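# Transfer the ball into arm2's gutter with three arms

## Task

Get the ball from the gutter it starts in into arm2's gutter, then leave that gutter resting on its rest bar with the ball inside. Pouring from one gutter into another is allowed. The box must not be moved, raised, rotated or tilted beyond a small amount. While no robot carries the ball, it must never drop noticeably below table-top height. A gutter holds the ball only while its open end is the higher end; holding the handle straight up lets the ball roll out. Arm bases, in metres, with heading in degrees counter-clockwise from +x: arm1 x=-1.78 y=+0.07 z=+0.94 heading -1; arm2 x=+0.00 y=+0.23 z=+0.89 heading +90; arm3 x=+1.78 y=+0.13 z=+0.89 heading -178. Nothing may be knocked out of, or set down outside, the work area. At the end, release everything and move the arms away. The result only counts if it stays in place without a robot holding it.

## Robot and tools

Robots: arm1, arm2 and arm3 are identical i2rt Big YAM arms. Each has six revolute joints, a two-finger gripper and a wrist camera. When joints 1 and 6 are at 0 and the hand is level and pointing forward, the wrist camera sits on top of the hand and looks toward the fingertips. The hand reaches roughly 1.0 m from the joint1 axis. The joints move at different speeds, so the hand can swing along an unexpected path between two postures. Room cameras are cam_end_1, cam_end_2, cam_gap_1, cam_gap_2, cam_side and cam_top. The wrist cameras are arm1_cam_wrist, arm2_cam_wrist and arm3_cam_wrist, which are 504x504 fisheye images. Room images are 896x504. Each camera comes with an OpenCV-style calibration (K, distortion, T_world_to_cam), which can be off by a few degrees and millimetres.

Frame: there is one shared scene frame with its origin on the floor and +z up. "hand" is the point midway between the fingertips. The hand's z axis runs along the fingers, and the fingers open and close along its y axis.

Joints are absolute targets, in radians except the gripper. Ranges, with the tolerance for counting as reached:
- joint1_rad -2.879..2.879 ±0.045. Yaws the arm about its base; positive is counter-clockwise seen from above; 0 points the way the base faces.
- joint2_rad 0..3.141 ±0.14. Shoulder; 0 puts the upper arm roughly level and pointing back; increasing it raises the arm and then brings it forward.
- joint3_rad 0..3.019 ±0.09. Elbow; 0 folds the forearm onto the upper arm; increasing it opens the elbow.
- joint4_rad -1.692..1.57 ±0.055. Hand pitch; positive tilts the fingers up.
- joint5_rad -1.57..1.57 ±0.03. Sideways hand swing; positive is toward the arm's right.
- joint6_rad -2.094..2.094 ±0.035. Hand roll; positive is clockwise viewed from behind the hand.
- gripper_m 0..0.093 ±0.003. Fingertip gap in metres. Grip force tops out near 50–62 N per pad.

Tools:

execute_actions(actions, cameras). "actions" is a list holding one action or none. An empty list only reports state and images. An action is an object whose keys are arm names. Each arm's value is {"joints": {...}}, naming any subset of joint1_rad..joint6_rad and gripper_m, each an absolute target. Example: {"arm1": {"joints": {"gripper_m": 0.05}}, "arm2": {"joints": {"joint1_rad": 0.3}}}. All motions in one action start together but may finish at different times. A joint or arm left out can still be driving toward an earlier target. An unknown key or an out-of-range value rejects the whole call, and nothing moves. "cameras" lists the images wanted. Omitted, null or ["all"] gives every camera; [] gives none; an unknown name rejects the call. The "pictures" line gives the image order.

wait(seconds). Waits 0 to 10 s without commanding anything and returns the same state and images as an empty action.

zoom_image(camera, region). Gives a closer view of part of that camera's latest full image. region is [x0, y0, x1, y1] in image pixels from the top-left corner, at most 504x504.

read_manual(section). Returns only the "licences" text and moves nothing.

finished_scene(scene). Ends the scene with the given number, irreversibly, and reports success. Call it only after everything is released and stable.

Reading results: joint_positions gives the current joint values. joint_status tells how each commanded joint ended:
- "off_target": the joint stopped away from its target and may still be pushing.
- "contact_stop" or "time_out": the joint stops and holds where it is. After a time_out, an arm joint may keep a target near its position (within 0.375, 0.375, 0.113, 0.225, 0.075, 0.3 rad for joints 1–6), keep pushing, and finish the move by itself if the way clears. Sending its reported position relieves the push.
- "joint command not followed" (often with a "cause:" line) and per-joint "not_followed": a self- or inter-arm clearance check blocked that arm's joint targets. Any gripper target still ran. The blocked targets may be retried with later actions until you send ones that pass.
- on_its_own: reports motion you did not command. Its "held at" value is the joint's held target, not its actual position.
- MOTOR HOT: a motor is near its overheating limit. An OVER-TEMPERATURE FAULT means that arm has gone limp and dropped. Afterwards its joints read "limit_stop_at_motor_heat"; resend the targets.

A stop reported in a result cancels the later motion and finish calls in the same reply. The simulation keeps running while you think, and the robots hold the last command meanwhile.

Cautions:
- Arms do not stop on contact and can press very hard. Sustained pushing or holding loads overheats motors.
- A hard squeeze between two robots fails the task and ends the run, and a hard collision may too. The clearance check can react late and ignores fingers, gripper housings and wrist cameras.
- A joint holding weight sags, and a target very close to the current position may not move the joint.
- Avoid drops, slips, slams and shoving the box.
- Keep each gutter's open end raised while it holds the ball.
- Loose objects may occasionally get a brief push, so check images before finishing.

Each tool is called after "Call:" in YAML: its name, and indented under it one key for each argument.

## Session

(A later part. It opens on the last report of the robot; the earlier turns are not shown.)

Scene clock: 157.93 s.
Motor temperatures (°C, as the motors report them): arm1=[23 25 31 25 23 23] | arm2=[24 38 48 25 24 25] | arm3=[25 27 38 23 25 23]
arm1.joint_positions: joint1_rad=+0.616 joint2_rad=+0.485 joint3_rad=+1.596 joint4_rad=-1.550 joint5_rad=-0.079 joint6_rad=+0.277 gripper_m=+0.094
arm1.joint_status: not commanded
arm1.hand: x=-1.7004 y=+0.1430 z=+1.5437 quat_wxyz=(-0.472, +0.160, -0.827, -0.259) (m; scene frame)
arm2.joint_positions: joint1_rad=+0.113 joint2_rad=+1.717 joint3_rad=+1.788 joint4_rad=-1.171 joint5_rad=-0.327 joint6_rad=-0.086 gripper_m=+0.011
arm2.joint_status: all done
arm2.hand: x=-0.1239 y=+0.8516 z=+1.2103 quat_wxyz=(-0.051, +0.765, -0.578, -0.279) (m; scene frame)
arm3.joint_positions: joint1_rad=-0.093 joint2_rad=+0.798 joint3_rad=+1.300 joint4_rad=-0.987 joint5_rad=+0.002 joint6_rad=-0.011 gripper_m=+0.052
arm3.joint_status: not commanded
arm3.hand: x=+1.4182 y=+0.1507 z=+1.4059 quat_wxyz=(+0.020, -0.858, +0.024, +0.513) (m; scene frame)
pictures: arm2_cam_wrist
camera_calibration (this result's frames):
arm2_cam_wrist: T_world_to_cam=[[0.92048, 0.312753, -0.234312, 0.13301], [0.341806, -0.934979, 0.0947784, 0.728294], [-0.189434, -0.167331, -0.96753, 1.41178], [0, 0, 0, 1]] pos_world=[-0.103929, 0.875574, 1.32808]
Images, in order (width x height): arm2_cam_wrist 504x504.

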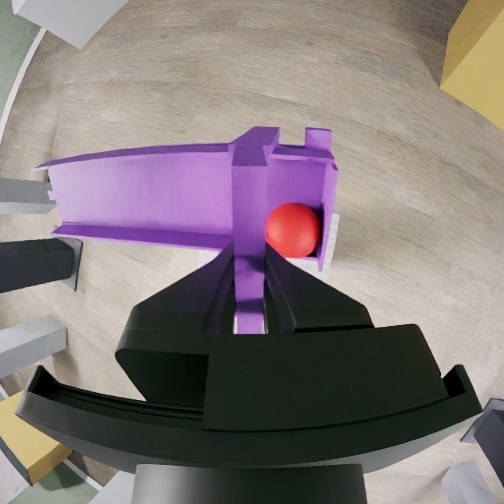

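Call:
execute_actions:
  actions:
    - {"arm2":{"joints":{"joint2_rad":1.925,"joint3_rad":1.70,"joint4_rad":-1.36,"joint5_rad":-0.27}}}
  cameras: ["arm2_cam_wrist","cam_side"]

Call:
zoom_image:
  camera: "cam_side"
  region: [390, 190, 480, 260]

Scene clock: 163.67 s.
Motor temperatures (°C, as the motors report them): arm1=[23 25 31 25 23 23] | arm2=[24 38 46 25 24 25] | arm3=[25 27 38 23 25 23]
arm1.joint_positions: joint1_rad=+0.616 joint2_rad=+0.485 joint3_rad=+1.596 joint4_rad=-1.550 joint5_rad=-0.079 joint6_rad=+0.277 gripper_m=+0.094
arm1.joint_status: not commanded
arm1.hand: x=-1.7004 y=+0.1430 z=+1.5437 quat_wxyz=(-0.472, +0.160, -0.827, -0.259) (m; scene frame)
arm2.joint_positions: joint1_rad=+0.113 joint2_rad=+1.952 joint3_rad=+1.669 joint4_rad=-1.351 joint5_rad=-0.267 joint6_rad=-0.089 gripper_m=+0.011
arm2.joint_status: all done
arm2.hand: x=-0.1083 y=+0.8001 z=+1.0090 quat_wxyz=(+0.113, +0.765, -0.630, -0.075) (m; scene frame)
arm3.joint_positions: joint1_rad=-0.093 joint2_rad=+0.798 joint3_rad=+1.300 joint4_rad=-0.987 joint5_rad=+0.002 joint6_rad=-0.011 gripper_m=+0.052
arm3.joint_status: not commanded
arm3.hand: x=+1.4182 y=+0.1507 z=+1.4059 quat_wxyz=(+0.020, -0.858, +0.024, +0.513) (m; scene frame)
pictures: arm2_cam_wrist, cam_side
camera_calibration (this result's frames):
arm2_cam_wrist: T_world_to_cam=[[0.952435, 0.173441, -0.25057, 0.218882], [0.291933, -0.75516, 0.586949, 0.0480202], [-0.0874197, -0.63218, -0.769874, 1.39482], [0, 0, 0, 1]] pos_world=[-0.100555, 0.880078, 1.1005]
Images, in order (width x height): arm2_cam_wrist 504x504, cam_side 896x504.

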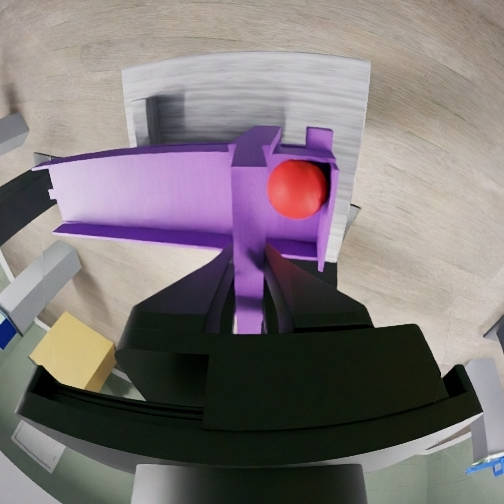

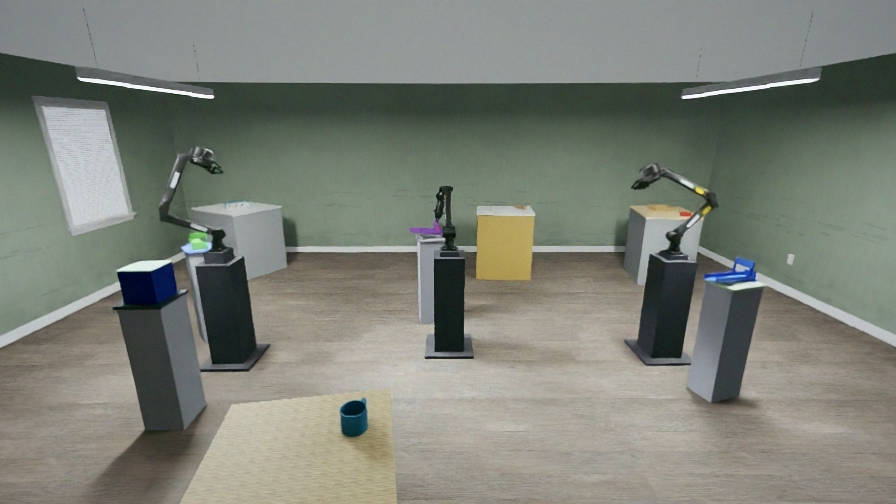

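Region (390, 190, 480, 260) of cam_side's 896x504 image, scaled by 5.600, with more detail than that image has.

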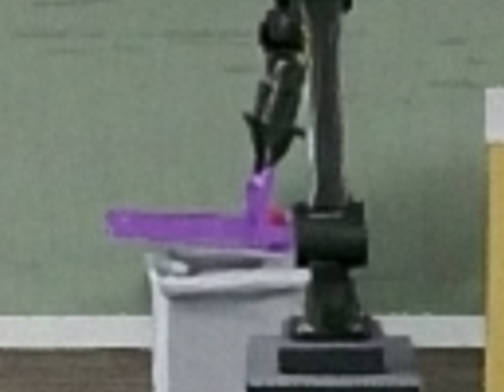

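Call:
execute_actions:
  actions:
    - {"arm2":{"joints":{"joint2_rad":1.95,"joint3_rad":1.64,"joint4_rad":-1.245,"joint5_rad":-0.30}}}
  cameras: ["arm2_cam_wrist","cam_side"]

Call:
zoom_image:
  camera: "cam_side"
  region: [390, 190, 480, 260]

Scene clock: 170.97 s.
Motor temperatures (°C, as the motors report them): arm1=[23 25 31 25 23 23] | arm2=[24 38 45 25 24 25] | arm3=[25 26 38 23 25 23]
arm1.joint_positions: joint1_rad=+0.616 joint2_rad=+0.485 joint3_rad=+1.596 joint4_rad=-1.550 joint5_rad=-0.079 joint6_rad=+0.277 gripper_m=+0.094
arm1.joint_status: not commanded
arm1.hand: x=-1.7004 y=+0.1430 z=+1.5437 quat_wxyz=(-0.472, +0.160, -0.827, -0.259) (m; scene frame)
arm2.joint_positions: joint1_rad=+0.113 joint2_rad=+1.962 joint3_rad=+1.632 joint4_rad=-1.260 joint5_rad=-0.294 joint6_rad=-0.089 gripper_m=+0.011
arm2.joint_status: all done
arm2.hand: x=-0.1137 y=+0.8083 z=+0.9912 quat_wxyz=(+0.107, +0.766, -0.626, -0.100) (m; scene frame)
arm3.joint_positions: joint1_rad=-0.093 joint2_rad=+0.798 joint3_rad=+1.300 joint4_rad=-0.987 joint5_rad=+0.002 joint6_rad=-0.011 gripper_m=+0.052
arm3.joint_status: not commanded
arm3.hand: x=+1.4182 y=+0.1507 z=+1.4059 quat_wxyz=(+0.020, -0.858, +0.024, +0.513) (m; scene frame)
pictures: arm2_cam_wrist, cam_side
camera_calibration (this result's frames):
arm2_cam_wrist: T_world_to_cam=[[0.944212, 0.183711, -0.273339, 0.231507], [0.309393, -0.779245, 0.545026, 0.12924], [-0.112871, -0.599189, -0.792611, 1.37885], [0, 0, 0, 1]] pos_world=[-0.102945, 0.884374, 1.08574]
Images, in order (width x height): arm2_cam_wrist 504x504, cam_side 896x504.

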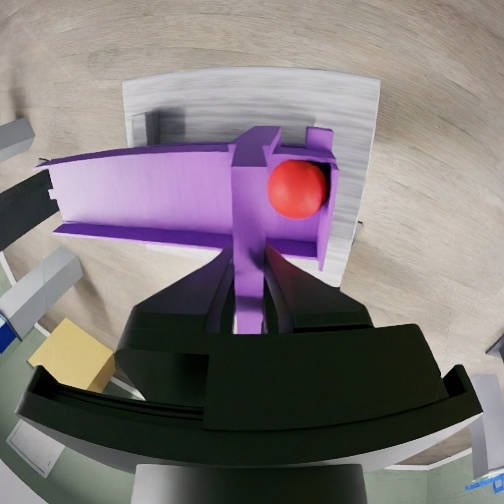

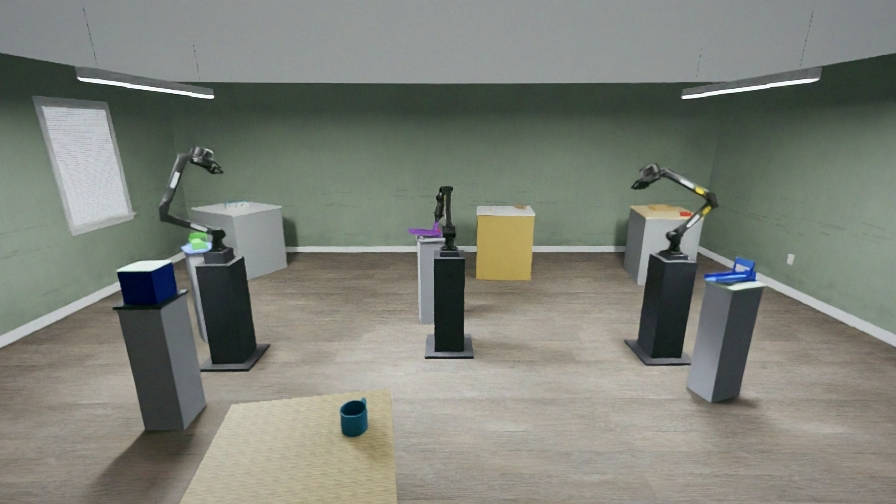

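Region (390, 190, 480, 260) of cam_side's 896x504 image, scaled by 5.600, with more detail than that image has.

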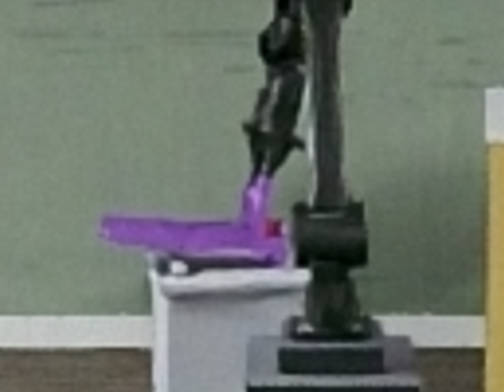

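Call:
execute_actions:
  actions:
    - {"arm2":{"joints":{"joint1_rad":0.092,"joint3_rad":1.622,"joint4_rad":-1.228}}}
  cameras: []

Call:
execute_actions:
  actions:
    - {"arm2":{"joints":{"gripper_m":0.05}}}
  cameras: ["arm2_cam_wrist"]

Call:
execute_actions:
  actions:
    - {"arm2":{"joints":{"joint2_rad":1.72,"joint3_rad":1.68,"joint4_rad":-1.45}}}
  cameras: ["arm2_cam_wrist","cam_side"]

Call:
zoom_image:
  camera: "cam_side"
  region: [390, 190, 480, 260]

Scene clock: 176.60 s.
Motor temperatures (°C, as the motors report them): arm1=[23 25 31 25 23 23] | arm2=[24 37 44 25 24 25] | arm3=[25 25 38 23 25 23]
arm1.joint_positions: joint1_rad=+0.616 joint2_rad=+0.485 joint3_rad=+1.596 joint4_rad=-1.550 joint5_rad=-0.079 joint6_rad=+0.277 gripper_m=+0.094
arm1.joint_status: not commanded
arm1.hand: x=-1.7004 y=+0.1430 z=+1.5437 quat_wxyz=(-0.472, +0.160, -0.827, -0.259) (m; scene frame)
arm2.joint_positions: joint1_rad=+0.097 joint2_rad=+1.962 joint3_rad=+1.614 joint4_rad=-1.244 joint5_rad=-0.294 joint6_rad=-0.089 gripper_m=+0.011
arm2.joint_status: all done
arm2.hand: x=-0.1044 y=+0.8076 z=+0.9850 quat_wxyz=(+0.107, +0.761, -0.632, -0.101) (m; scene frame)
arm3.joint_positions: joint1_rad=-0.093 joint2_rad=+0.798 joint3_rad=+1.300 joint4_rad=-0.987 joint5_rad=+0.002 joint6_rad=-0.011 gripper_m=+0.052
arm3.joint_status: not commanded
arm3.hand: x=+1.4182 y=+0.1507 z=+1.4059 quat_wxyz=(+0.020, -0.858, +0.024, +0.513) (m; scene frame)
pictures: none
No camera images: the call's "cameras" was empty. Leave "cameras" out to get every camera's image.

Scene clock: 177.20 s.
Motor temperatures (°C, as the motors report them): arm1=[23 25 31 25 23 23] | arm2=[24 37 44 25 24 25] | arm3=[25 25 38 23 25 23]
arm1.joint_positions: joint1_rad=+0.616 joint2_rad=+0.485 joint3_rad=+1.596 joint4_rad=-1.550 joint5_rad=-0.079 joint6_rad=+0.277 gripper_m=+0.094
arm1.joint_status: not commanded
arm1.hand: x=-1.7004 y=+0.1430 z=+1.5437 quat_wxyz=(-0.472, +0.160, -0.827, -0.259) (m; scene frame)
arm2.joint_positions: joint1_rad=+0.097 joint2_rad=+1.962 joint3_rad=+1.614 joint4_rad=-1.244 joint5_rad=-0.298 joint6_rad=-0.089 gripper_m=+0.050
arm2.joint_status: all done
arm2.hand: x=-0.1049 y=+0.8075 z=+0.9852 quat_wxyz=(+0.108, +0.760, -0.632, -0.102) (m; scene frame)
arm3.joint_positions: joint1_rad=-0.093 joint2_rad=+0.798 joint3_rad=+1.300 joint4_rad=-0.987 joint5_rad=+0.002 joint6_rad=-0.011 gripper_m=+0.052
arm3.joint_status: not commanded
arm3.hand: x=+1.4182 y=+0.1507 z=+1.4059 quat_wxyz=(+0.020, -0.858, +0.024, +0.513) (m; scene frame)
pictures: arm2_cam_wrist
camera_calibration (this result's frames):
arm2_cam_wrist: T_world_to_cam=[[0.945874, 0.167998, -0.277669, 0.238833], [0.299152, -0.783051, 0.545288, 0.130927], [-0.125822, -0.598839, -0.790924, 1.37133], [0, 0, 0, 1]] pos_world=[-0.0925295, 0.883607, 1.07954]
Images, in order (width x height): arm2_cam_wrist 504x504.

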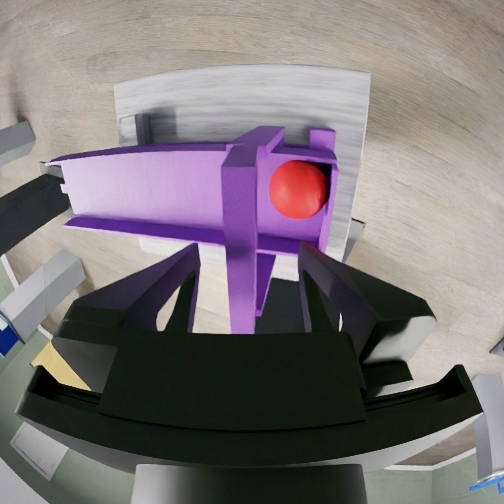

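Scene clock: 178.50 s.
Motor temperatures (°C, as the motors report them): arm1=[23 25 31 25 23 23] | arm2=[24 37 44 25 24 25] | arm3=[25 25 38 23 25 23]
arm1.joint_positions: joint1_rad=+0.616 joint2_rad=+0.485 joint3_rad=+1.596 joint4_rad=-1.550 joint5_rad=-0.079 joint6_rad=+0.277 gripper_m=+0.094
arm1.joint_status: not commanded
arm1.hand: x=-1.7004 y=+0.1430 z=+1.5437 quat_wxyz=(-0.472, +0.160, -0.827, -0.259) (m; scene frame)
arm2.joint_positions: joint1_rad=+0.097 joint2_rad=+1.721 joint3_rad=+1.649 joint4_rad=-1.438 joint5_rad=-0.298 joint6_rad=-0.089 gripper_m=+0.050
arm2.joint_status: all done
arm2.hand: x=-0.1007 y=+0.7639 z=+1.1274 quat_wxyz=(+0.080, +0.763, -0.627, -0.131) (m; scene frame)
arm3.joint_positions: joint1_rad=-0.093 joint2_rad=+0.798 joint3_rad=+1.300 joint4_rad=-0.987 joint5_rad=+0.002 joint6_rad=-0.011 gripper_m=+0.052
arm3.joint_status: not commanded
arm3.hand: x=+1.4182 y=+0.1507 z=+1.4059 quat_wxyz=(+0.020, -0.858, +0.024, +0.513) (m; scene frame)
pictures: arm2_cam_wrist, cam_side
camera_calibration (this result's frames):
arm2_cam_wrist: T_world_to_cam=[[0.943672, 0.190046, -0.270859, 0.256939], [0.303242, -0.824264, 0.478156, 0.125568], [-0.132388, -0.533359, -0.835465, 1.45767], [0, 0, 0, 1]] pos_world=[-0.0875657, 0.832133, 1.22739]
Images, in order (width x height): arm2_cam_wrist 504x504, cam_side 896x504.

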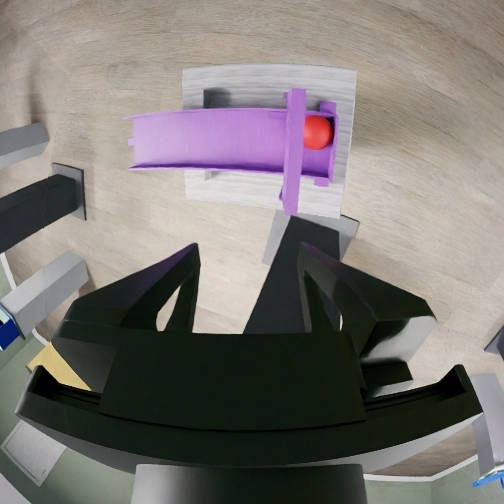

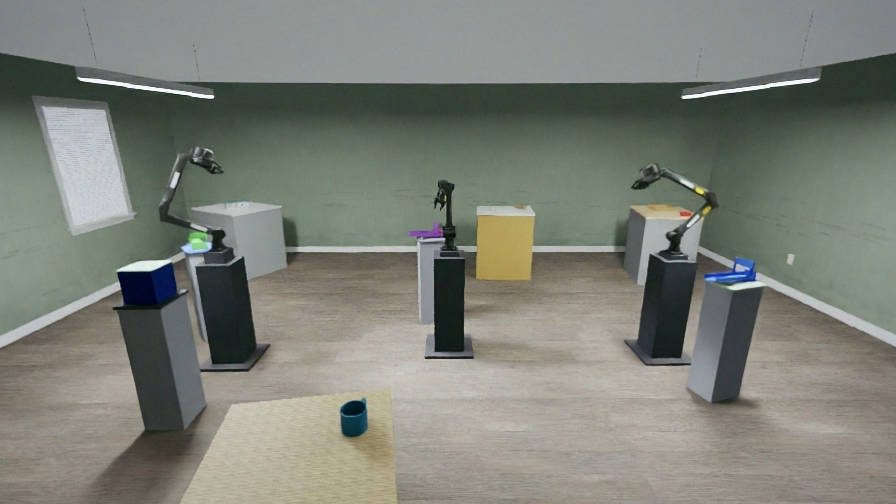

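Region (390, 190, 480, 260) of cam_side's 896x504 image, scaled by 5.600, with more detail than that image has.

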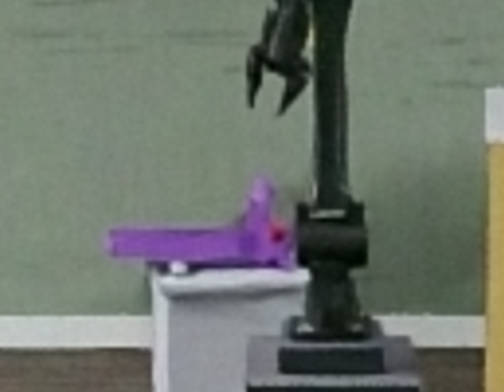

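Call:
finished_scene:
  scene: 2

The scene is finished: the task was done.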